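## Task

Take the orange cap off its marker while the second marker keeps its cap fully seated; every marker and cap must finish resting on the desk, the robot must release everything and back away, and it must stay upright and untilted. Anything held in place only by the robot at the end does not count.

## Robot and tools

ROBOT. A wheeled cart with a pan/tilt head camera and two five-joint arms (left_arm, right_arm), each ending in a gripper with one fixed jaw and one swinging jaw. Cameras: head_camera, left_wrist_camera, right_wrist_camera. The cart is 0.53 m wide and spans x = -0.35 to 0.07 m. Arm pan axes sit at x = -0.060, y = +0.155 (left) and -0.155 (right); the shoulder is 0.03 m out from that axis and 0.89 m high. Link lengths: upper arm 0.116, forearm 0.135, hand 0.162 m. A fixed-jaw tip reaches about 0.44 m from its pan axis at most, and no lower than about 0.55 m above the floor.

FRAMES. Base frame: origin on the floor between the drive wheels, x forward, y left, z up. The state's left_hand and right_hand give each fixed-jaw tip in this frame; a held object sits beside the tip on the swinging-jaw side. Hand axes: z along the fingers, y from swinging jaw toward fixed jaw. Odometry frame is the base frame as it was when the scene began; base_odometry counts wheel rotation only (slip counts as motion), heading positive to the left, -3.142 to 3.142.

execute_actions(actions, cameras). actions is a list holding one action or none (none just returns state and images). An action may contain "base", "joints", or both, and they start together.
- base: exactly one key. translate_m: a relative drive in metres along the current heading, forward positive, -1.4 to 1.4. rotate_rad: a relative turn in place, counter-clockwise (left) positive, -3.2 to 3.2. No sideways motion.
- joints: a dictionary of absolute joint targets in radians, keyed by name, one number per joint, any subset of joints from either arm or the head. Ranges: head_pan_rad -3.2..3.2 (0 forward, + left); head_tilt_rad -0.76..1.45 (0 level, + down); per arm shoulder_pan -1.919..1.919, shoulder_lift -1.745..1.745, elbow_flex -1.69..1.58, wrist_flex -1.658..1.658, wrist_roll -2.743..2.841, gripper 0..1.919. Joints left out may keep pushing toward older targets.
- cameras: list of camera names or "all"; omitted/null means all, [] means none. Unknown keys, names or out-of-range numbers make the whole call rejected with no motion.

Joint meanings. Pan: at 0 the left arm points left and the right arm right; positive turns clockwise seen from above; forward is +1.571 (left) and -1.571 (right). Bend: with lift, elbow and wrist_flex all 0 the upper arm is tilted 0.24 rad outward from vertical and forearm and fingers are horizontal; positive bends downward, and the sum of the three equals the finger angle below horizontal (1.571 = pointing down, which needs the forearm no more than 0.08 rad above horizontal). Roll: -1.522 closes jaws across the arm plane with the fixed jaw on the left looking outward; 1.619 puts it on the right; 0.049 closes them within the plane (fixed jaw below for level fingers, toward the pan axis for downward fingers). With level fingers above furniture keep the fixed jaw on the left, since the hand body then sticks up about 0.08 m instead of down. Gripper opening at the tips: 0 rad 0.003 m, 0.3 0.026, 0.6 0.049, 1 0.076, 1.919 0.106. Commanding below the contact angle squeezes, strongest at 0.2 rad below; going lower gains nothing and may trip the jaw. A jaw holding something reads off_target.

Stowed pose: pan -1.75 (left) / 1.75 (right), lift 0.05, elbow 1.35, wrist_flex -1.55, roll -1.52. Stow in two steps away from loose items: wrists first, then the other three. Leaving stow, do not move the wrists first. Turning with stowed arms needs a 0.44 m clear radius; near a desk, turning or reversing can snag the cart's rear and topple it.

RESULT LINES. base_status and joint_status per motion: done (for the base, wheels turned the full amount); off_target (stopped short, maybe still pushing: load, obstruction or a tripped motor); time_out (target dropped, holds in place); not_followed / "joint command not followed" with a cause (a self-collision check between the arm's links or the two arms refused that arm's targets; gripper targets still run; the refused targets may be retried on later actions). on_its_own lists uncommanded motion. MOTOR HOT warns from 55 °C; OVER-TEMPERATURE FAULT and limit_stop_at_motor_heat mean a heat stop, after which you resend targets. A reported stop cancels the remaining movement calls in that reply. To stop a blocked joint pushing, command its current reading.

SAG and TRIPS. Loaded or extended joints settle below target; offset the next target by the last sag. Hand positions may be off by a few cm. A joint stuck more than ~0.30 rad off target for ~2 s (including your thinking time) trips to 20 % torque; reset it after its reading settles by commanding 0.2 rad from the reading on the side away from the tripping target (or 0.04 rad beyond the range end; the end itself for a jaw). Load: ~0.4 kg per hand at full reach, ~0.7 kg within 0.28 m, ~1 kg with both hands close in.

Other tools. wait(seconds 0..10) lets the scene run and returns state and images. zoom_image(camera, region [x0,y0,x1,y1] pixels from top-left, at most 504x504) magnifies the latest full image. read_manual(section "licences") gives licence text only. finished_scene(scene) ends the current scene by number, irreversibly, and reports success.

AVOID. Dropping or flinging markers or caps, slamming, pushing hard, pulling hard on objects in front (it tips the robot), and any forceful arm-on-arm or hand-on-hand contact, since a hard press ends the run.

Each tool is called after "Request:" as a command line: name --argument value for each argument, lists and objects as JSON in quotes; but a table of rows of numbers goes row by row, as --pt "numbers of a row", without its own name.

## Session

Request:
execute_actions --actions '[]'

Scene clock: 0.00 s.
base_odometry: x=+0.000 y=+0.000 heading=+0.000 (m, m, rad; odometry frame)
base_status: not commanded
joint_positions: head_pan_rad=+0.034 head_tilt_rad=+0.019 left_arm_shoulder_pan_rad=-1.744 left_arm_shoulder_lift_rad=+0.067 left_arm_elbow_flex_rad=+1.395 left_arm_wrist_flex_rad=-1.504 left_arm_wrist_roll_rad=-1.501 left_arm_gripper_rad=+1.920 right_arm_shoulder_pan_rad=+1.759 right_arm_shoulder_lift_rad=+0.073 right_arm_elbow_flex_rad=+1.356 right_arm_wrist_flex_rad=-1.639 right_arm_wrist_roll_rad=-1.493 right_arm_gripper_rad=+1.920
joint_status: not commanded
left_hand: x=-0.3011 y=+0.1051 z=+0.8772 quat_wxyz=(-0.055, -0.689, -0.067, +0.720) (m; base frame)
right_hand: x=-0.3049 y=-0.1161 z=+0.9044 quat_wxyz=(-0.085, +0.627, -0.050, -0.773) (m; base frame)
pictures: head_camera, left_wrist_camera, right_wrist_camera
Images, in order (width x height): head_camera 644x476, left_wrist_camera 644x476, right_wrist_camera 644x476.

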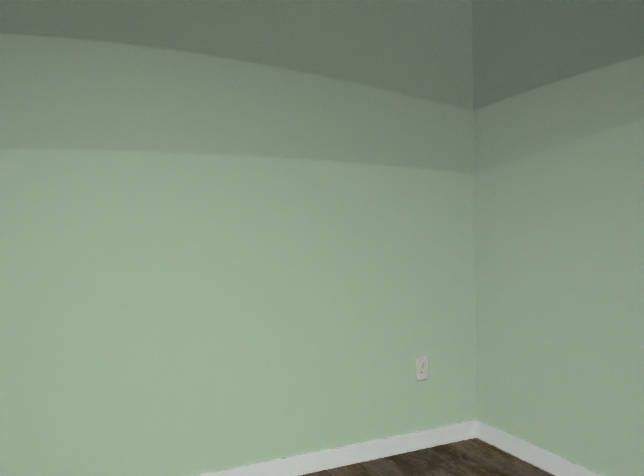

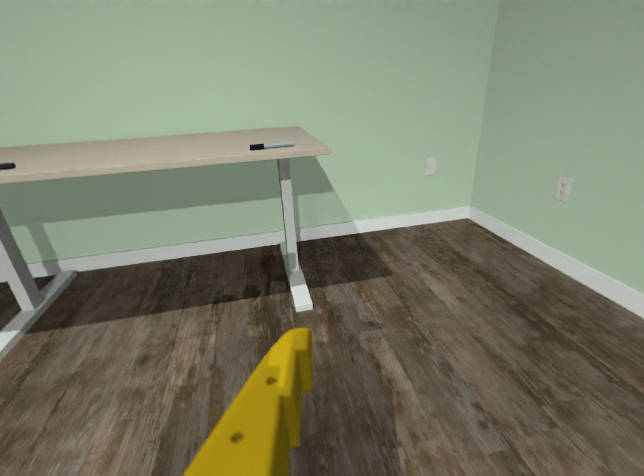

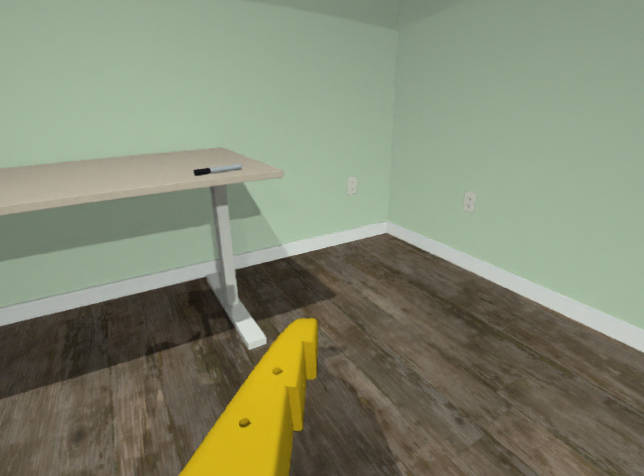

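The desk is behind.

Request:
execute_actions --actions '[{"joints":{"head_pan_rad":3.0,"head_tilt_rad":0.35}}]' --cameras '["head_camera"]'

Scene clock: 3.00 s.
base_odometry: x=+0.000 y=+0.000 heading=+0.000 (m, m, rad; odometry frame)
base_status: not commanded
joint_positions: head_pan_rad=+2.990 head_tilt_rad=+0.343 left_arm_shoulder_pan_rad=-1.744 left_arm_shoulder_lift_rad=+0.067 left_arm_elbow_flex_rad=+1.395 left_arm_wrist_flex_rad=-1.504 left_arm_wrist_roll_rad=-1.501 left_arm_gripper_rad=+1.920 right_arm_shoulder_pan_rad=+1.759 right_arm_shoulder_lift_rad=+0.073 right_arm_elbow_flex_rad=+1.356 right_arm_wrist_flex_rad=-1.639 right_arm_wrist_roll_rad=-1.493 right_arm_gripper_rad=+1.920
joint_status: all done
left_hand: x=-0.3011 y=+0.1051 z=+0.8772 quat_wxyz=(-0.055, -0.689, -0.067, +0.720) (m; base frame)
right_hand: x=-0.3049 y=-0.1161 z=+0.9044 quat_wxyz=(-0.085, +0.627, -0.050, -0.773) (m; base frame)
pictures: head_camera
Images, in order (width x height): head_camera 644x476.

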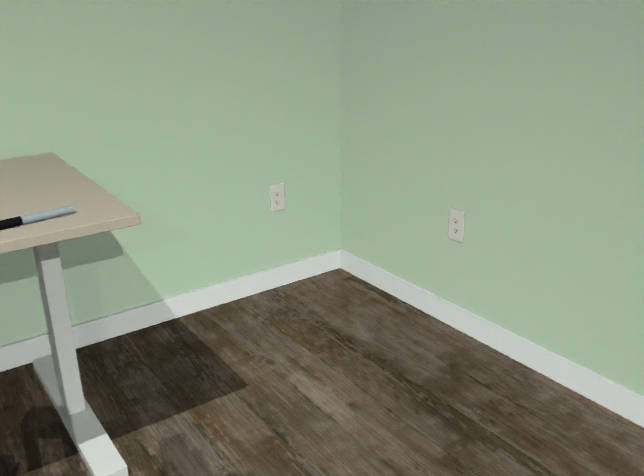

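Request:
execute_actions --actions '[{"joints":{"head_pan_rad":-2.6,"head_tilt_rad":0.4}}]' --cameras '["head_camera"]'

Scene clock: 7.80 s.
base_odometry: x=+0.000 y=+0.000 heading=+0.000 (m, m, rad; odometry frame)
base_status: not commanded
joint_positions: head_pan_rad=-2.590 head_tilt_rad=+0.393 left_arm_shoulder_pan_rad=-1.744 left_arm_shoulder_lift_rad=+0.067 left_arm_elbow_flex_rad=+1.395 left_arm_wrist_flex_rad=-1.504 left_arm_wrist_roll_rad=-1.501 left_arm_gripper_rad=+1.920 right_arm_shoulder_pan_rad=+1.759 right_arm_shoulder_lift_rad=+0.073 right_arm_elbow_flex_rad=+1.356 right_arm_wrist_flex_rad=-1.639 right_arm_wrist_roll_rad=-1.493 right_arm_gripper_rad=+1.920
joint_status: all done
left_hand: x=-0.3011 y=+0.1051 z=+0.8772 quat_wxyz=(-0.055, -0.689, -0.067, +0.720) (m; base frame)
right_hand: x=-0.3049 y=-0.1161 z=+0.9044 quat_wxyz=(-0.085, +0.627, -0.050, -0.773) (m; base frame)
pictures: head_camera
Images, in order (width x height): head_camera 644x476.

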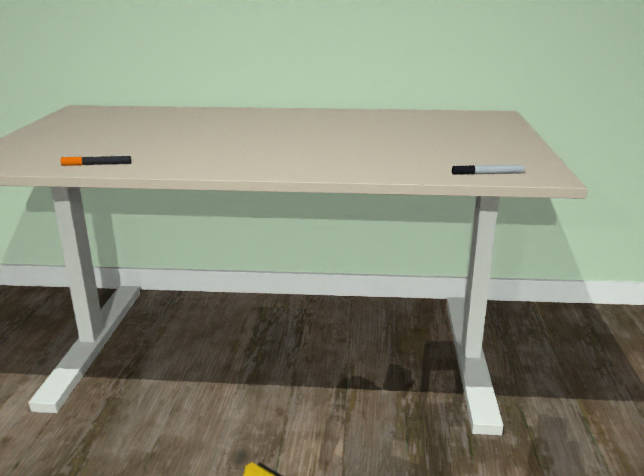

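Request:
execute_actions --actions '[{"base":{"rotate_rad":-1.86},"joints":{"head_pan_rad":-0.74}}]' --cameras '[]'

Request:
execute_actions --actions '[{"base":{"translate_m":0.9}}]' --cameras '[]'

Request:
execute_actions --actions '[{"base":{"rotate_rad":-0.74},"joints":{"head_pan_rad":0,"head_tilt_rad":0.6}}]' --cameras '["head_camera"]'

Scene clock: 11.87 s.
base_odometry: x=-0.001 y=+0.000 heading=-1.859 (m, m, rad; odometry frame)
base_status: done
joint_positions: head_pan_rad=-0.750 head_tilt_rad=+0.393 left_arm_shoulder_pan_rad=-1.744 left_arm_shoulder_lift_rad=+0.067 left_arm_elbow_flex_rad=+1.395 left_arm_wrist_flex_rad=-1.504 left_arm_wrist_roll_rad=-1.501 left_arm_gripper_rad=+1.920 right_arm_shoulder_pan_rad=+1.759 right_arm_shoulder_lift_rad=+0.073 right_arm_elbow_flex_rad=+1.356 right_arm_wrist_flex_rad=-1.639 right_arm_wrist_roll_rad=-1.493 right_arm_gripper_rad=+1.920
joint_status: all done
left_hand: x=-0.3011 y=+0.1051 z=+0.8772 quat_wxyz=(-0.055, -0.689, -0.067, +0.720) (m; base frame)
right_hand: x=-0.3049 y=-0.1161 z=+0.9044 quat_wxyz=(-0.085, +0.627, -0.050, -0.773) (m; base frame)
pictures: none
No camera images: the call's "cameras" was empty. Leave "cameras" out to get every camera's image.

Scene clock: 17.20 s.
base_odometry: x=-0.259 y=-0.863 heading=-1.860 (m, m, rad; odometry frame)
base_status: done
joint_positions: head_pan_rad=-0.750 head_tilt_rad=+0.393 left_arm_shoulder_pan_rad=-1.744 left_arm_shoulder_lift_rad=+0.067 left_arm_elbow_flex_rad=+1.395 left_arm_wrist_flex_rad=-1.504 left_arm_wrist_roll_rad=-1.501 left_arm_gripper_rad=+1.920 right_arm_shoulder_pan_rad=+1.759 right_arm_shoulder_lift_rad=+0.073 right_arm_elbow_flex_rad=+1.356 right_arm_wrist_flex_rad=-1.639 right_arm_wrist_roll_rad=-1.493 right_arm_gripper_rad=+1.920
joint_status: not commanded
left_hand: x=-0.3011 y=+0.1051 z=+0.8772 quat_wxyz=(-0.055, -0.689, -0.067, +0.720) (m; base frame)
right_hand: x=-0.3049 y=-0.1161 z=+0.9044 quat_wxyz=(-0.085, +0.627, -0.050, -0.773) (m; base frame)
pictures: none
No camera images: the call's "cameras" was empty. Leave "cameras" out to get every camera's image.

Scene clock: 18.83 s.
base_odometry: x=-0.258 y=-0.862 heading=-2.599 (m, m, rad; odometry frame)
base_status: done
joint_positions: head_pan_rad=-0.010 head_tilt_rad=+0.594 left_arm_shoulder_pan_rad=-1.744 left_arm_shoulder_lift_rad=+0.067 left_arm_elbow_flex_rad=+1.395 left_arm_wrist_flex_rad=-1.504 left_arm_wrist_roll_rad=-1.501 left_arm_gripper_rad=+1.920 right_arm_shoulder_pan_rad=+1.759 right_arm_shoulder_lift_rad=+0.073 right_arm_elbow_flex_rad=+1.356 right_arm_wrist_flex_rad=-1.639 right_arm_wrist_roll_rad=-1.493 right_arm_gripper_rad=+1.920
joint_status: all done
left_hand: x=-0.3011 y=+0.1051 z=+0.8772 quat_wxyz=(-0.055, -0.689, -0.067, +0.720) (m; base frame)
right_hand: x=-0.3049 y=-0.1161 z=+0.9044 quat_wxyz=(-0.085, +0.627, -0.050, -0.773) (m; base frame)
pictures: head_camera
Images, in order (width x height): head_camera 644x476.

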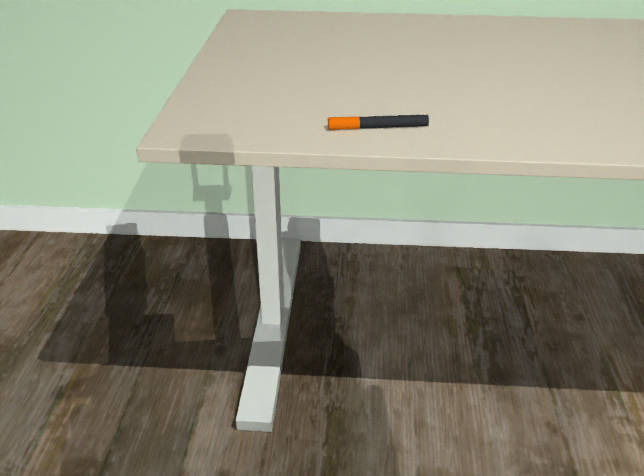

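Request:
execute_actions --actions '[{"base":{"rotate_rad":-0.07}}]' --cameras '[]'

Request:
execute_actions --actions '[{"base":{"translate_m":0.5},"joints":{"head_tilt_rad":0.85}}]' --cameras '["head_camera"]'

Scene clock: 20.57 s.
base_odometry: x=-0.258 y=-0.862 heading=-2.672 (m, m, rad; odometry frame)
base_status: done
joint_positions: head_pan_rad=-0.010 head_tilt_rad=+0.594 left_arm_shoulder_pan_rad=-1.744 left_arm_shoulder_lift_rad=+0.067 left_arm_elbow_flex_rad=+1.395 left_arm_wrist_flex_rad=-1.504 left_arm_wrist_roll_rad=-1.501 left_arm_gripper_rad=+1.920 right_arm_shoulder_pan_rad=+1.759 right_arm_shoulder_lift_rad=+0.073 right_arm_elbow_flex_rad=+1.356 right_arm_wrist_flex_rad=-1.639 right_arm_wrist_roll_rad=-1.493 right_arm_gripper_rad=+1.920
joint_status: not commanded
left_hand: x=-0.3011 y=+0.1051 z=+0.8772 quat_wxyz=(-0.055, -0.689, -0.067, +0.720) (m; base frame)
right_hand: x=-0.3049 y=-0.1161 z=+0.9044 quat_wxyz=(-0.085, +0.627, -0.050, -0.773) (m; base frame)
pictures: none
No camera images: the call's "cameras" was empty. Leave "cameras" out to get every camera's image.

Scene clock: 23.90 s.
base_odometry: x=-0.704 y=-1.087 heading=-2.674 (m, m, rad; odometry frame)
base_status: done
joint_positions: head_pan_rad=-0.010 head_tilt_rad=+0.845 left_arm_shoulder_pan_rad=-1.744 left_arm_shoulder_lift_rad=+0.067 left_arm_elbow_flex_rad=+1.395 left_arm_wrist_flex_rad=-1.504 left_arm_wrist_roll_rad=-1.501 left_arm_gripper_rad=+1.920 right_arm_shoulder_pan_rad=+1.759 right_arm_shoulder_lift_rad=+0.073 right_arm_elbow_flex_rad=+1.356 right_arm_wrist_flex_rad=-1.639 right_arm_wrist_roll_rad=-1.493 right_arm_gripper_rad=+1.920
joint_status: all done
left_hand: x=-0.3011 y=+0.1051 z=+0.8772 quat_wxyz=(-0.055, -0.689, -0.067, +0.720) (m; base frame)
right_hand: x=-0.3049 y=-0.1161 z=+0.9044 quat_wxyz=(-0.085, +0.627, -0.050, -0.773) (m; base frame)
pictures: head_camera
Images, in order (width x height): head_camera 644x476.

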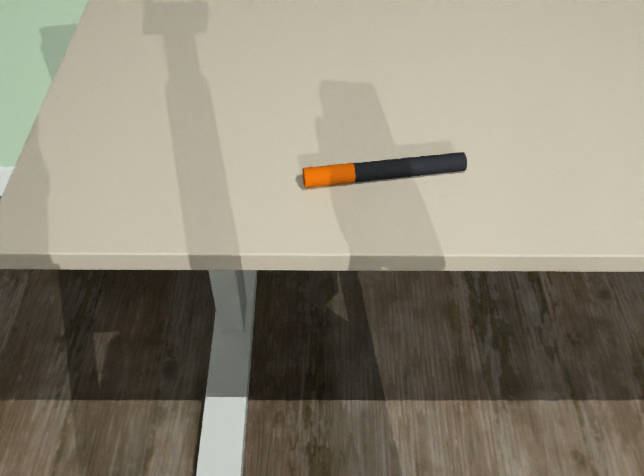

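Request:
execute_actions --actions '[{"base":{"rotate_rad":0.543}}]' --cameras '[]'

Request:
execute_actions --actions '[{"base":{"translate_m":-0.215}}]' --cameras '[]'

Request:
execute_actions --actions '[{"base":{"rotate_rad":-0.473},"joints":{"left_arm_shoulder_pan_rad":0,"right_arm_shoulder_pan_rad":0,"left_arm_elbow_flex_rad":0,"right_arm_elbow_flex_rad":0}}]' --cameras '[]'

Request:
execute_actions --actions '[{"joints":{"left_arm_shoulder_pan_rad":1.9,"right_arm_shoulder_pan_rad":-1.9,"left_arm_shoulder_lift_rad":0.5,"right_arm_shoulder_lift_rad":0.5,"left_arm_elbow_flex_rad":-0.6,"right_arm_elbow_flex_rad":-0.6,"left_arm_wrist_flex_rad":1.4,"right_arm_wrist_flex_rad":1.4,"left_arm_wrist_roll_rad":0.4,"right_arm_wrist_roll_rad":-0.3,"left_arm_gripper_rad":0.9,"right_arm_gripper_rad":0.9,"head_tilt_rad":0.7}}]'

Scene clock: 27.57 s.
base_odometry: x=-0.704 y=-1.087 heading=-2.131 (m, m, rad; odometry frame)
base_status: done
joint_positions: head_pan_rad=-0.010 head_tilt_rad=+0.845 left_arm_shoulder_pan_rad=-1.744 left_arm_shoulder_lift_rad=+0.067 left_arm_elbow_flex_rad=+1.395 left_arm_wrist_flex_rad=-1.504 left_arm_wrist_roll_rad=-1.501 left_arm_gripper_rad=+1.920 right_arm_shoulder_pan_rad=+1.759 right_arm_shoulder_lift_rad=+0.073 right_arm_elbow_flex_rad=+1.356 right_arm_wrist_flex_rad=-1.639 right_arm_wrist_roll_rad=-1.493 right_arm_gripper_rad=+1.920
joint_status: not commanded
left_hand: x=-0.3011 y=+0.1051 z=+0.8772 quat_wxyz=(-0.055, -0.689, -0.067, +0.720) (m; base frame)
right_hand: x=-0.3049 y=-0.1161 z=+0.9044 quat_wxyz=(-0.085, +0.627, -0.050, -0.773) (m; base frame)
pictures: none
No camera images: the call's "cameras" was empty. Leave "cameras" out to get every camera's image.

Scene clock: 29.50 s.
base_odometry: x=-0.590 y=-0.904 heading=-2.128 (m, m, rad; odometry frame)
base_status: done
joint_positions: head_pan_rad=-0.010 head_tilt_rad=+0.845 left_arm_shoulder_pan_rad=-1.744 left_arm_shoulder_lift_rad=+0.067 left_arm_elbow_flex_rad=+1.395 left_arm_wrist_flex_rad=-1.504 left_arm_wrist_roll_rad=-1.501 left_arm_gripper_rad=+1.920 right_arm_shoulder_pan_rad=+1.759 right_arm_shoulder_lift_rad=+0.073 right_arm_elbow_flex_rad=+1.356 right_arm_wrist_flex_rad=-1.639 right_arm_wrist_roll_rad=-1.493 right_arm_gripper_rad=+1.920
joint_status: not commanded
left_hand: x=-0.3011 y=+0.1051 z=+0.8772 quat_wxyz=(-0.055, -0.689, -0.067, +0.720) (m; base frame)
right_hand: x=-0.3049 y=-0.1161 z=+0.9044 quat_wxyz=(-0.085, +0.627, -0.050, -0.773) (m; base frame)
pictures: none
No camera images: the call's "cameras" was empty. Leave "cameras" out to get every camera's image.

Scene clock: 31.53 s.
base_odometry: x=-0.590 y=-0.904 heading=-2.600 (m, m, rad; odometry frame)
base_status: done
joint_positions: head_pan_rad=-0.010 head_tilt_rad=+0.845 left_arm_shoulder_pan_rad=-0.007 left_arm_shoulder_lift_rad=+0.070 left_arm_elbow_flex_rad=+0.030 left_arm_wrist_flex_rad=-1.504 left_arm_wrist_roll_rad=-1.501 left_arm_gripper_rad=+1.920 right_arm_shoulder_pan_rad=+0.011 right_arm_shoulder_lift_rad=+0.078 right_arm_elbow_flex_rad=+0.035 right_arm_wrist_flex_rad=-1.639 right_arm_wrist_roll_rad=-1.493 right_arm_gripper_rad=+1.920
joint_status: all done
left_hand: x=-0.0694 y=+0.3830 z=+1.1543 quat_wxyz=(+0.709, -0.060, +0.058, +0.700) (m; base frame)
right_hand: x=-0.0545 y=-0.3644 z=+1.1543 quat_wxyz=(+0.693, +0.016, +0.016, -0.721) (m; base frame)
pictures: none
No camera images: the call's "cameras" was empty. Leave "cameras" out to get every camera's image.

Scene clock: 34.27 s.
base_odometry: x=-0.590 y=-0.904 heading=-2.600 (m, m, rad; odometry frame)
base_status: not commanded
joint_positions: head_pan_rad=-0.010 head_tilt_rad=+0.714 left_arm_shoulder_pan_rad=+1.893 left_arm_shoulder_lift_rad=+0.520 left_arm_elbow_flex_rad=-0.570 left_arm_wrist_flex_rad=+1.395 left_arm_wrist_roll_rad=+0.393 left_arm_gripper_rad=+0.910 right_arm_shoulder_pan_rad=-1.890 right_arm_shoulder_lift_rad=+0.521 right_arm_elbow_flex_rad=-0.563 right_arm_wrist_flex_rad=+1.395 right_arm_wrist_roll_rad=-0.310 right_arm_gripper_rad=+0.909
joint_status: all done
left_hand: x=+0.1987 y=+0.0653 z=+0.8317 quat_wxyz=(+0.049, -0.710, +0.695, -0.101) (m; base frame)
right_hand: x=+0.1981 y=-0.0672 z=+0.8301 quat_wxyz=(+0.098, -0.689, +0.717, -0.047) (m; base frame)
pictures: head_camera, left_wrist_camera, right_wrist_camera
Images, in order (width x height): head_camera 644x476, left_wrist_camera 644x476, right_wrist_camera 644x476.

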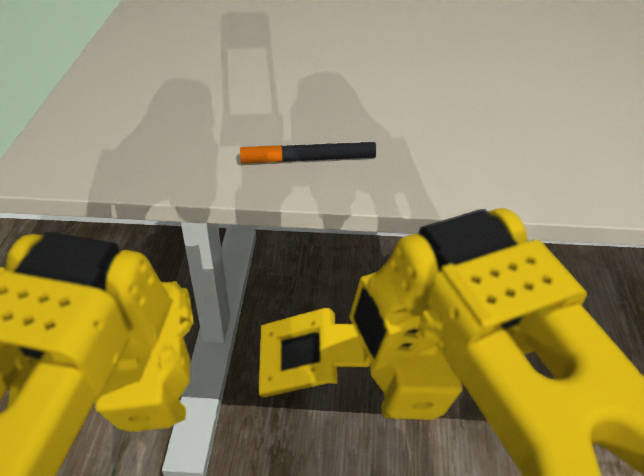

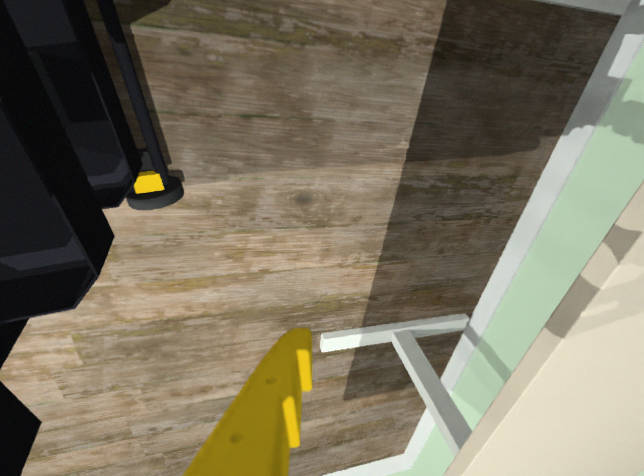

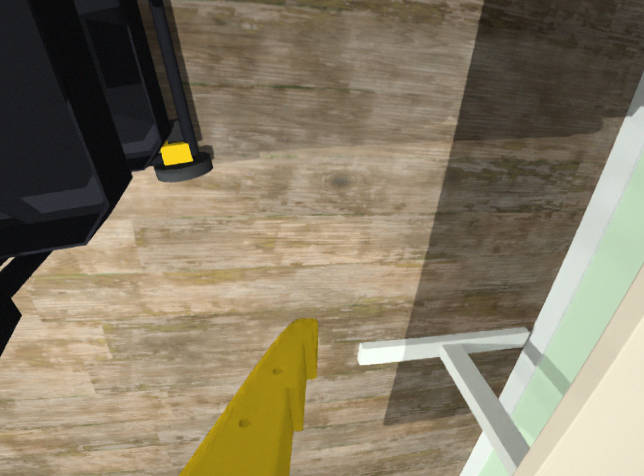

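Request:
execute_actions --actions '[{"base":{"rotate_rad":0.07},"joints":{"left_arm_shoulder_lift_rad":0.35,"right_arm_shoulder_lift_rad":0.35,"right_arm_wrist_roll_rad":2.82,"left_arm_wrist_roll_rad":0.36}}]' --cameras '[]'

Request:
execute_actions --actions '[{"base":{"translate_m":0.25},"joints":{"head_tilt_rad":0.95}}]'

Scene clock: 38.37 s.
base_odometry: x=-0.590 y=-0.904 heading=-2.527 (m, m, rad; odometry frame)
base_status: done
joint_positions: head_pan_rad=-0.010 head_tilt_rad=+0.714 left_arm_shoulder_pan_rad=+1.893 left_arm_shoulder_lift_rad=+0.401 left_arm_elbow_flex_rad=-0.571 left_arm_wrist_flex_rad=+1.397 left_arm_wrist_roll_rad=+0.367 left_arm_gripper_rad=+0.910 right_arm_shoulder_pan_rad=-1.890 right_arm_shoulder_lift_rad=+0.402 right_arm_elbow_flex_rad=-0.565 right_arm_wrist_flex_rad=+1.396 right_arm_wrist_roll_rad=+2.810 right_arm_gripper_rad=+0.909
joint_status: all done
left_hand: x=+0.2040 y=+0.0637 z=+0.8610 quat_wxyz=(+0.077, -0.695, +0.698, -0.153) (m; base frame)
right_hand: x=+0.2187 y=-0.0660 z=+0.8646 quat_wxyz=(-0.071, -0.718, -0.676, -0.152) (m; base frame)
pictures: none
No camera images: the call's "cameras" was empty. Leave "cameras" out to get every camera's image.

Scene clock: 40.47 s.
base_odometry: x=-0.795 y=-1.047 heading=-2.530 (m, m, rad; odometry frame)
base_status: done
joint_positions: head_pan_rad=-0.010 head_tilt_rad=+0.945 left_arm_shoulder_pan_rad=+1.893 left_arm_shoulder_lift_rad=+0.400 left_arm_elbow_flex_rad=-0.571 left_arm_wrist_flex_rad=+1.397 left_arm_wrist_roll_rad=+0.367 left_arm_gripper_rad=+0.910 right_arm_shoulder_pan_rad=-1.890 right_arm_shoulder_lift_rad=+0.400 right_arm_elbow_flex_rad=-0.565 right_arm_wrist_flex_rad=+1.396 right_arm_wrist_roll_rad=+2.810 right_arm_gripper_rad=+0.909
joint_status: all done
left_hand: x=+0.2041 y=+0.0637 z=+0.8614 quat_wxyz=(+0.077, -0.695, +0.698, -0.154) (m; base frame)
right_hand: x=+0.2187 y=-0.0659 z=+0.8650 quat_wxyz=(-0.071, -0.718, -0.675, -0.153) (m; base frame)
pictures: head_camera, left_wrist_camera, right_wrist_camera
Images, in order (width x height): head_camera 644x476, left_wrist_camera 644x476, right_wrist_camera 644x476.

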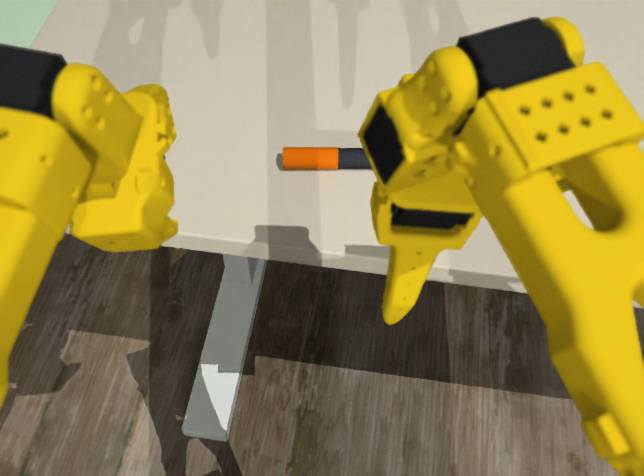

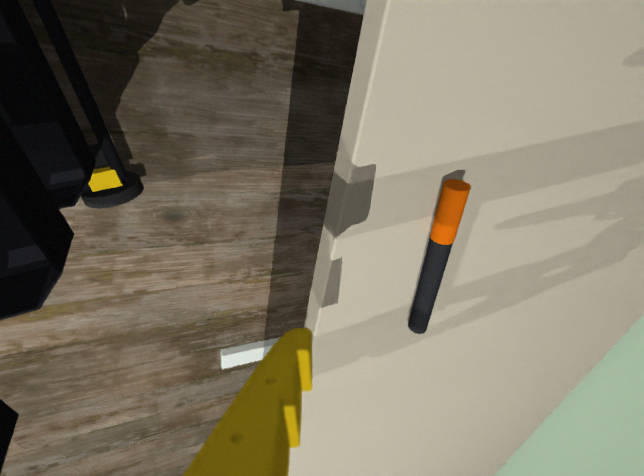

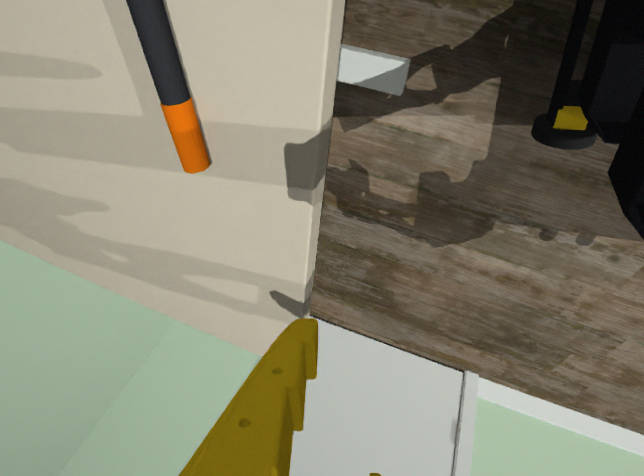

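Request:
execute_actions --actions '[{"base":{"rotate_rad":0.4}}]' --cameras '[]'

Request:
execute_actions --actions '[{"base":{"translate_m":-0.12}}]' --cameras '[]'

Request:
execute_actions --actions '[{"base":{"rotate_rad":-0.4}}]' --cameras '[]'

Request:
execute_actions --actions '[{"base":{"translate_m":0.2}}]'

Scene clock: 42.90 s.
base_odometry: x=-0.795 y=-1.047 heading=-2.131 (m, m, rad; odometry frame)
base_status: done
joint_positions: head_pan_rad=-0.010 head_tilt_rad=+0.945 left_arm_shoulder_pan_rad=+1.895 left_arm_shoulder_lift_rad=+0.400 left_arm_elbow_flex_rad=-0.571 left_arm_wrist_flex_rad=+1.397 left_arm_wrist_roll_rad=+0.367 left_arm_gripper_rad=+0.910 right_arm_shoulder_pan_rad=-1.890 right_arm_shoulder_lift_rad=+0.400 right_arm_elbow_flex_rad=-0.565 right_arm_wrist_flex_rad=+1.396 right_arm_wrist_roll_rad=+2.810 right_arm_gripper_rad=+0.909
joint_status: not commanded
left_hand: x=+0.2039 y=+0.0633 z=+0.8614 quat_wxyz=(+0.077, -0.695, +0.699, -0.154) (m; base frame)
right_hand: x=+0.2187 y=-0.0659 z=+0.8650 quat_wxyz=(-0.071, -0.718, -0.675, -0.153) (m; base frame)
pictures: none
No camera images: the call's "cameras" was empty. Leave "cameras" out to get every camera's image.

Scene clock: 44.37 s.
base_odometry: x=-0.731 y=-0.945 heading=-2.127 (m, m, rad; odometry frame)
base_status: done
joint_positions: head_pan_rad=-0.010 head_tilt_rad=+0.945 left_arm_shoulder_pan_rad=+1.895 left_arm_shoulder_lift_rad=+0.400 left_arm_elbow_flex_rad=-0.571 left_arm_wrist_flex_rad=+1.397 left_arm_wrist_roll_rad=+0.367 left_arm_gripper_rad=+0.910 right_arm_shoulder_pan_rad=-1.890 right_arm_shoulder_lift_rad=+0.400 right_arm_elbow_flex_rad=-0.565 right_arm_wrist_flex_rad=+1.396 right_arm_wrist_roll_rad=+2.810 right_arm_gripper_rad=+0.909
joint_status: not commanded
left_hand: x=+0.2039 y=+0.0633 z=+0.8614 quat_wxyz=(+0.077, -0.695, +0.699, -0.154) (m; base frame)
right_hand: x=+0.2187 y=-0.0659 z=+0.8650 quat_wxyz=(-0.071, -0.718, -0.675, -0.153) (m; base frame)
pictures: none
No camera images: the call's "cameras" was empty. Leave "cameras" out to get every camera's image.

Scene clock: 45.57 s.
base_odometry: x=-0.731 y=-0.944 heading=-2.527 (m, m, rad; odometry frame)
base_status: done
joint_positions: head_pan_rad=-0.010 head_tilt_rad=+0.945 left_arm_shoulder_pan_rad=+1.895 left_arm_shoulder_lift_rad=+0.400 left_arm_elbow_flex_rad=-0.571 left_arm_wrist_flex_rad=+1.397 left_arm_wrist_roll_rad=+0.367 left_arm_gripper_rad=+0.910 right_arm_shoulder_pan_rad=-1.890 right_arm_shoulder_lift_rad=+0.400 right_arm_elbow_flex_rad=-0.565 right_arm_wrist_flex_rad=+1.396 right_arm_wrist_roll_rad=+2.810 right_arm_gripper_rad=+0.909
joint_status: not commanded
left_hand: x=+0.2039 y=+0.0633 z=+0.8614 quat_wxyz=(+0.077, -0.695, +0.699, -0.154) (m; base frame)
right_hand: x=+0.2187 y=-0.0659 z=+0.8650 quat_wxyz=(-0.071, -0.718, -0.675, -0.153) (m; base frame)
pictures: none
No camera images: the call's "cameras" was empty. Leave "cameras" out to get every camera's image.

Scene clock: 47.40 s.
base_odometry: x=-0.895 y=-1.060 heading=-2.529 (m, m, rad; odometry frame)
base_status: done
joint_positions: head_pan_rad=-0.010 head_tilt_rad=+0.945 left_arm_shoulder_pan_rad=+1.895 left_arm_shoulder_lift_rad=+0.400 left_arm_elbow_flex_rad=-0.571 left_arm_wrist_flex_rad=+1.397 left_arm_wrist_roll_rad=+0.367 left_arm_gripper_rad=+0.910 right_arm_shoulder_pan_rad=-1.890 right_arm_shoulder_lift_rad=+0.400 right_arm_elbow_flex_rad=-0.565 right_arm_wrist_flex_rad=+1.396 right_arm_wrist_roll_rad=+2.810 right_arm_gripper_rad=+0.909
joint_status: not commanded
left_hand: x=+0.2039 y=+0.0633 z=+0.8614 quat_wxyz=(+0.077, -0.695, +0.699, -0.154) (m; base frame)
right_hand: x=+0.2187 y=-0.0659 z=+0.8650 quat_wxyz=(-0.071, -0.718, -0.675, -0.153) (m; base frame)
pictures: head_camera, left_wrist_camera, right_wrist_camera
Images, in order (width x height): head_camera 644x476, left_wrist_camera 644x476, right_wrist_camera 644x476.

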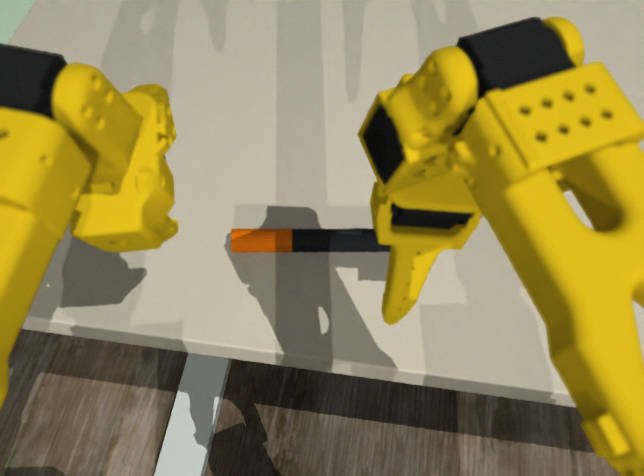

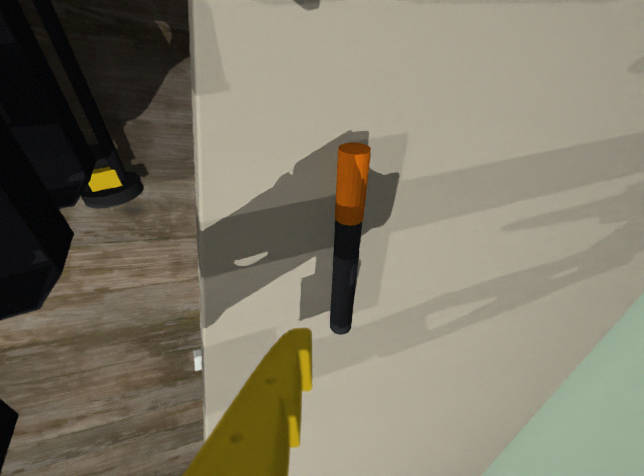

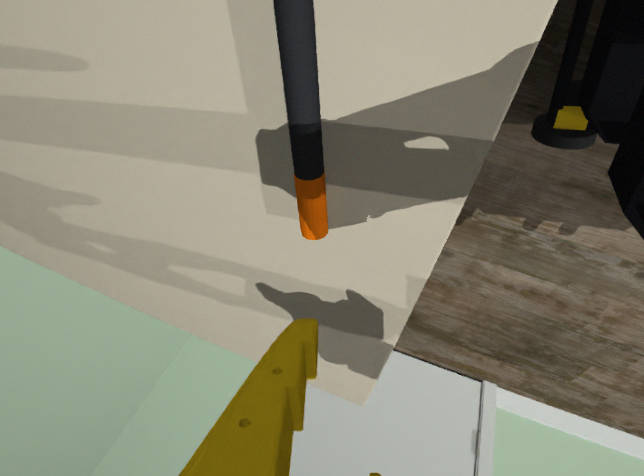

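Request:
execute_actions --actions '[{"base":{"translate_m":0.04},"joints":{"left_arm_shoulder_lift_rad":0.5,"left_arm_elbow_flex_rad":-0.55,"right_arm_shoulder_lift_rad":0.65,"right_arm_elbow_flex_rad":-0.75,"right_arm_wrist_flex_rad":1.4,"head_tilt_rad":1.05}}]'

Scene clock: 49.80 s.
base_odometry: x=-0.928 y=-1.083 heading=-2.529 (m, m, rad; odometry frame)
base_status: done
joint_positions: head_pan_rad=-0.010 head_tilt_rad=+1.045 left_arm_shoulder_pan_rad=+1.895 left_arm_shoulder_lift_rad=+0.515 left_arm_elbow_flex_rad=-0.542 left_arm_wrist_flex_rad=+1.397 left_arm_wrist_roll_rad=+0.367 left_arm_gripper_rad=+0.910 right_arm_shoulder_pan_rad=-1.890 right_arm_shoulder_lift_rad=+0.667 right_arm_elbow_flex_rad=-0.715 right_arm_wrist_flex_rad=+1.396 right_arm_wrist_roll_rad=+2.810 right_arm_gripper_rad=+0.909
joint_status: all done
left_hand: x=+0.1947 y=+0.0664 z=+0.8283 quat_wxyz=(+0.045, -0.702, +0.706, -0.090) (m; base frame)
right_hand: x=+0.2250 y=-0.0639 z=+0.8218 quat_wxyz=(-0.047, -0.724, -0.681, -0.101) (m; base frame)
pictures: head_camera, left_wrist_camera, right_wrist_camera
Images, in order (width x height): head_camera 644x476, left_wrist_camera 644x476, right_wrist_camera 644x476.

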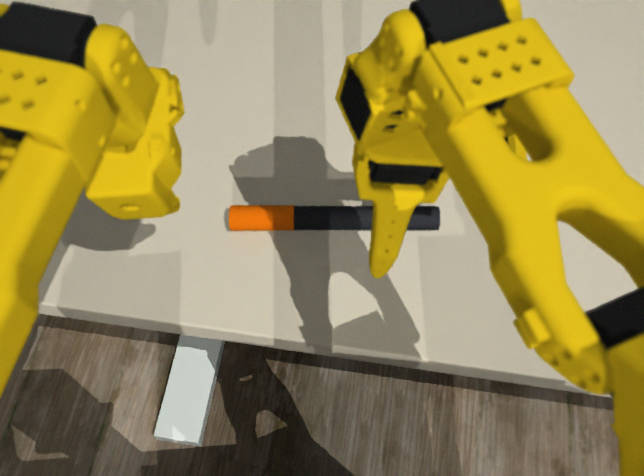

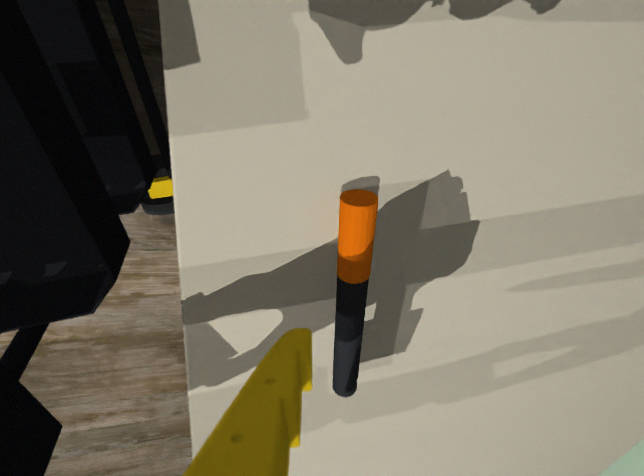

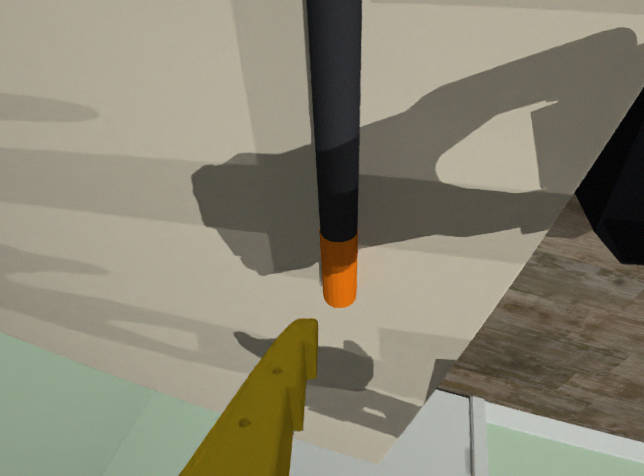

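Request:
execute_actions --actions '[{"joints":{"right_arm_shoulder_pan_rad":-1.7}}]'

Scene clock: 52.43 s.
base_odometry: x=-0.928 y=-1.083 heading=-2.529 (m, m, rad; odometry frame)
base_status: not commanded
joint_positions: head_pan_rad=-0.010 head_tilt_rad=+1.045 left_arm_shoulder_pan_rad=+1.895 left_arm_shoulder_lift_rad=+0.515 left_arm_elbow_flex_rad=-0.542 left_arm_wrist_flex_rad=+1.397 left_arm_wrist_roll_rad=+0.367 left_arm_gripper_rad=+0.910 right_arm_shoulder_pan_rad=-1.710 right_arm_shoulder_lift_rad=+0.667 right_arm_elbow_flex_rad=-0.715 right_arm_wrist_flex_rad=+1.396 right_arm_wrist_roll_rad=+2.810 right_arm_gripper_rad=+0.909
joint_status: all done
left_hand: x=+0.1947 y=+0.0664 z=+0.8283 quat_wxyz=(+0.045, -0.702, +0.706, -0.090) (m; base frame)
right_hand: x=+0.2366 y=-0.1162 z=+0.8218 quat_wxyz=(-0.056, -0.782, -0.613, -0.096) (m; base frame)
pictures: head_camera, left_wrist_camera, right_wrist_camera
Images, in order (width x height): head_camera 644x476, left_wrist_camera 644x476, right_wrist_camera 644x476.

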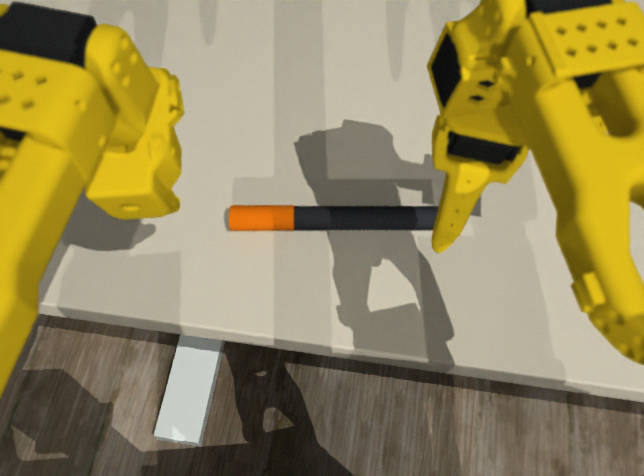

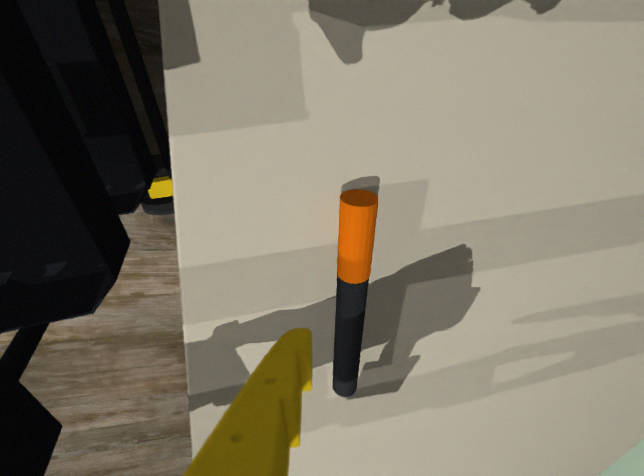

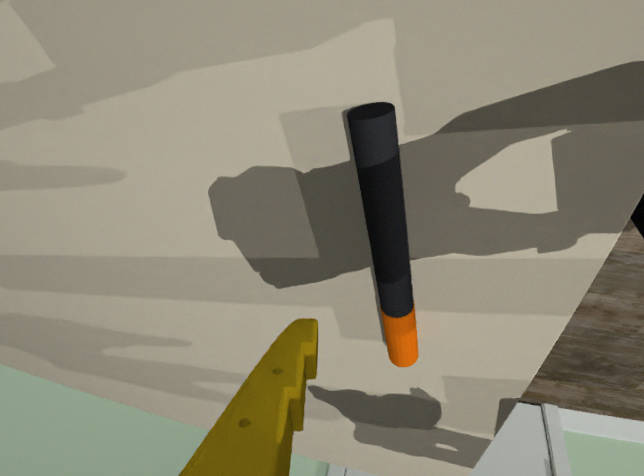

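Request:
execute_actions --actions '[{"joints":{"right_arm_shoulder_pan_rad":-1.85,"right_arm_shoulder_lift_rad":0.85,"right_arm_elbow_flex_rad":-0.85,"right_arm_wrist_flex_rad":1.4,"left_arm_shoulder_lift_rad":0.65,"left_arm_elbow_flex_rad":-0.6,"left_arm_wrist_flex_rad":1.45}}]'

Scene clock: 53.67 s.
base_odometry: x=-0.928 y=-1.083 heading=-2.529 (m, m, rad; odometry frame)
base_status: not commanded
joint_positions: head_pan_rad=-0.010 head_tilt_rad=+1.045 left_arm_shoulder_pan_rad=+1.895 left_arm_shoulder_lift_rad=+0.665 left_arm_elbow_flex_rad=-0.570 left_arm_wrist_flex_rad=+1.443 left_arm_wrist_roll_rad=+0.367 left_arm_gripper_rad=+0.910 right_arm_shoulder_pan_rad=-1.841 right_arm_shoulder_lift_rad=+0.870 right_arm_elbow_flex_rad=-0.815 right_arm_wrist_flex_rad=+1.396 right_arm_wrist_roll_rad=+2.810 right_arm_gripper_rad=+0.909
joint_status: all done
left_hand: x=+0.1803 y=+0.0712 z=+0.7969 quat_wxyz=(+0.007, -0.705, +0.709, -0.014) (m; base frame)
right_hand: x=+0.2260 y=-0.0788 z=+0.7845 quat_wxyz=(-0.027, -0.744, -0.666, -0.053) (m; base frame)
pictures: head_camera, left_wrist_camera, right_wrist_camera
Images, in order (width x height): head_camera 644x476, left_wrist_camera 644x476, right_wrist_camera 644x476.

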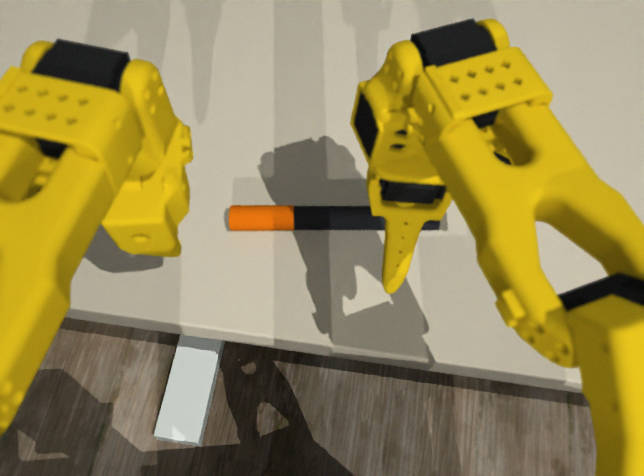

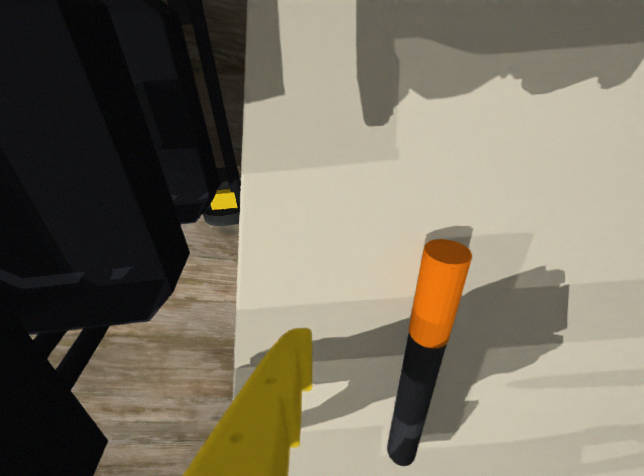

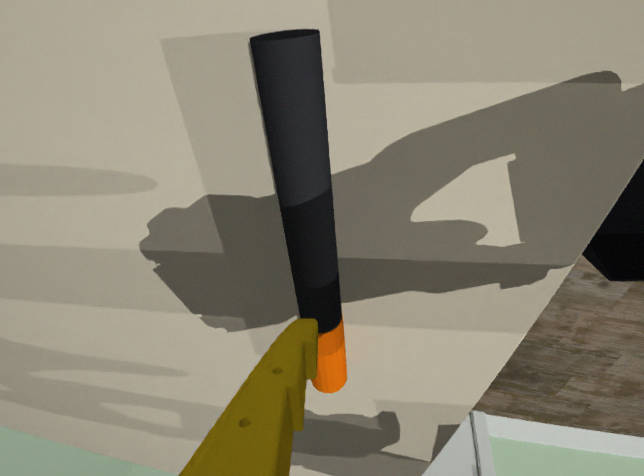

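Request:
execute_actions --actions '[{"base":{"translate_m":0.028}}]' --cameras '["left_wrist_camera","right_wrist_camera"]'

Request:
execute_actions --actions '[{"joints":{"right_arm_shoulder_lift_rad":0.95,"right_arm_elbow_flex_rad":-0.85,"right_arm_wrist_flex_rad":1.35,"left_arm_shoulder_lift_rad":0.78,"left_arm_elbow_flex_rad":-0.65,"left_arm_wrist_flex_rad":1.4}}]'

Scene clock: 55.27 s.
base_odometry: x=-0.951 y=-1.099 heading=-2.529 (m, m, rad; odometry frame)
base_status: done
joint_positions: head_pan_rad=-0.010 head_tilt_rad=+1.045 left_arm_shoulder_pan_rad=+1.895 left_arm_shoulder_lift_rad=+0.665 left_arm_elbow_flex_rad=-0.571 left_arm_wrist_flex_rad=+1.445 left_arm_wrist_roll_rad=+0.367 left_arm_gripper_rad=+0.910 right_arm_shoulder_pan_rad=-1.841 right_arm_shoulder_lift_rad=+0.871 right_arm_elbow_flex_rad=-0.815 right_arm_wrist_flex_rad=+1.396 right_arm_wrist_roll_rad=+2.810 right_arm_gripper_rad=+0.909
joint_status: not commanded
left_hand: x=+0.1803 y=+0.0712 z=+0.7971 quat_wxyz=(+0.007, -0.705, +0.709, -0.014) (m; base frame)
right_hand: x=+0.2258 y=-0.0789 z=+0.7841 quat_wxyz=(-0.026, -0.744, -0.666, -0.053) (m; base frame)
pictures: left_wrist_camera, right_wrist_camera
Images, in order (width x height): left_wrist_camera 644x476, right_wrist_camera 644x476.

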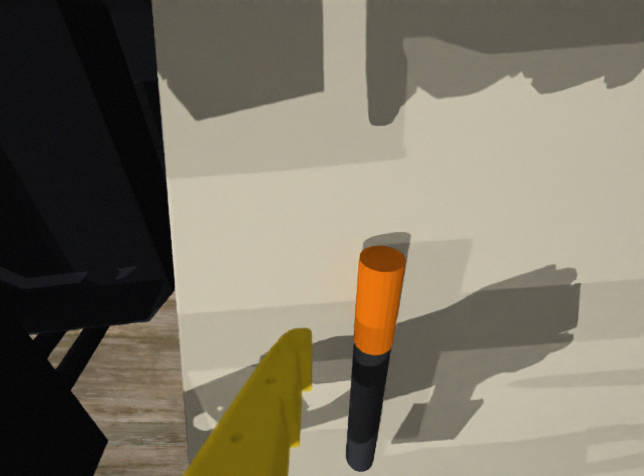

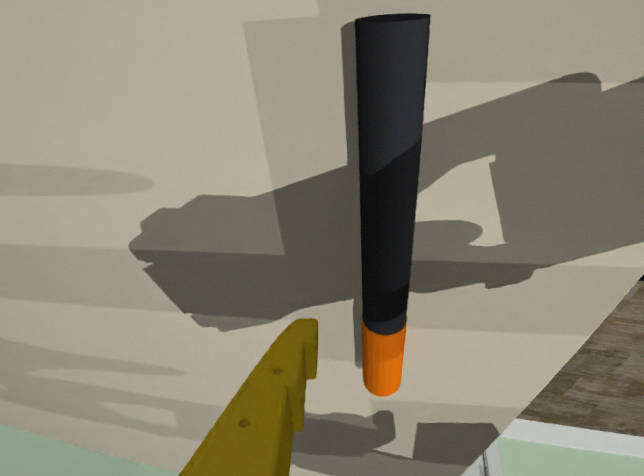

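Scene clock: 56.00 s.
base_odometry: x=-0.951 y=-1.099 heading=-2.529 (m, m, rad; odometry frame)
base_status: not commanded
joint_positions: head_pan_rad=-0.010 head_tilt_rad=+1.045 left_arm_shoulder_pan_rad=+1.895 left_arm_shoulder_lift_rad=+0.796 left_arm_elbow_flex_rad=-0.621 left_arm_wrist_flex_rad=+1.406 left_arm_wrist_roll_rad=+0.367 left_arm_gripper_rad=+0.910 right_arm_shoulder_pan_rad=-1.841 right_arm_shoulder_lift_rad=+0.969 right_arm_elbow_flex_rad=-0.818 right_arm_wrist_flex_rad=+1.357 right_arm_wrist_roll_rad=+2.810 right_arm_gripper_rad=+0.909
joint_status: all done
left_hand: x=+0.1808 y=+0.0711 z=+0.7739 quat_wxyz=(-0.002, -0.705, +0.709, +0.005) (m; base frame)
right_hand: x=+0.2209 y=-0.0802 z=+0.7596 quat_wxyz=(-0.014, -0.745, -0.667, -0.028) (m; base frame)
pictures: head_camera, left_wrist_camera, right_wrist_camera
Images, in order (width x height): head_camera 644x476, left_wrist_camera 644x476, right_wrist_camera 644x476.

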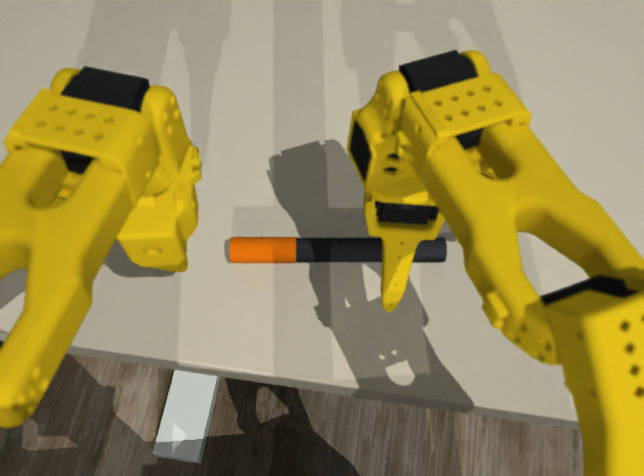

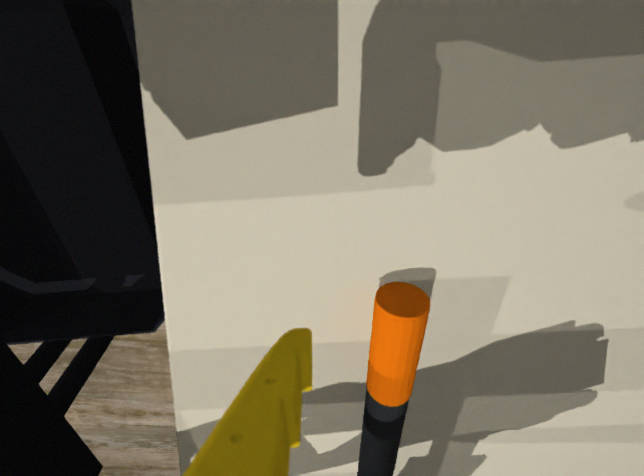

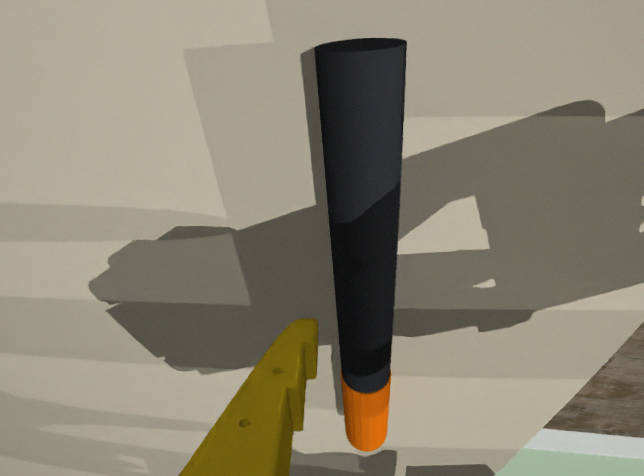

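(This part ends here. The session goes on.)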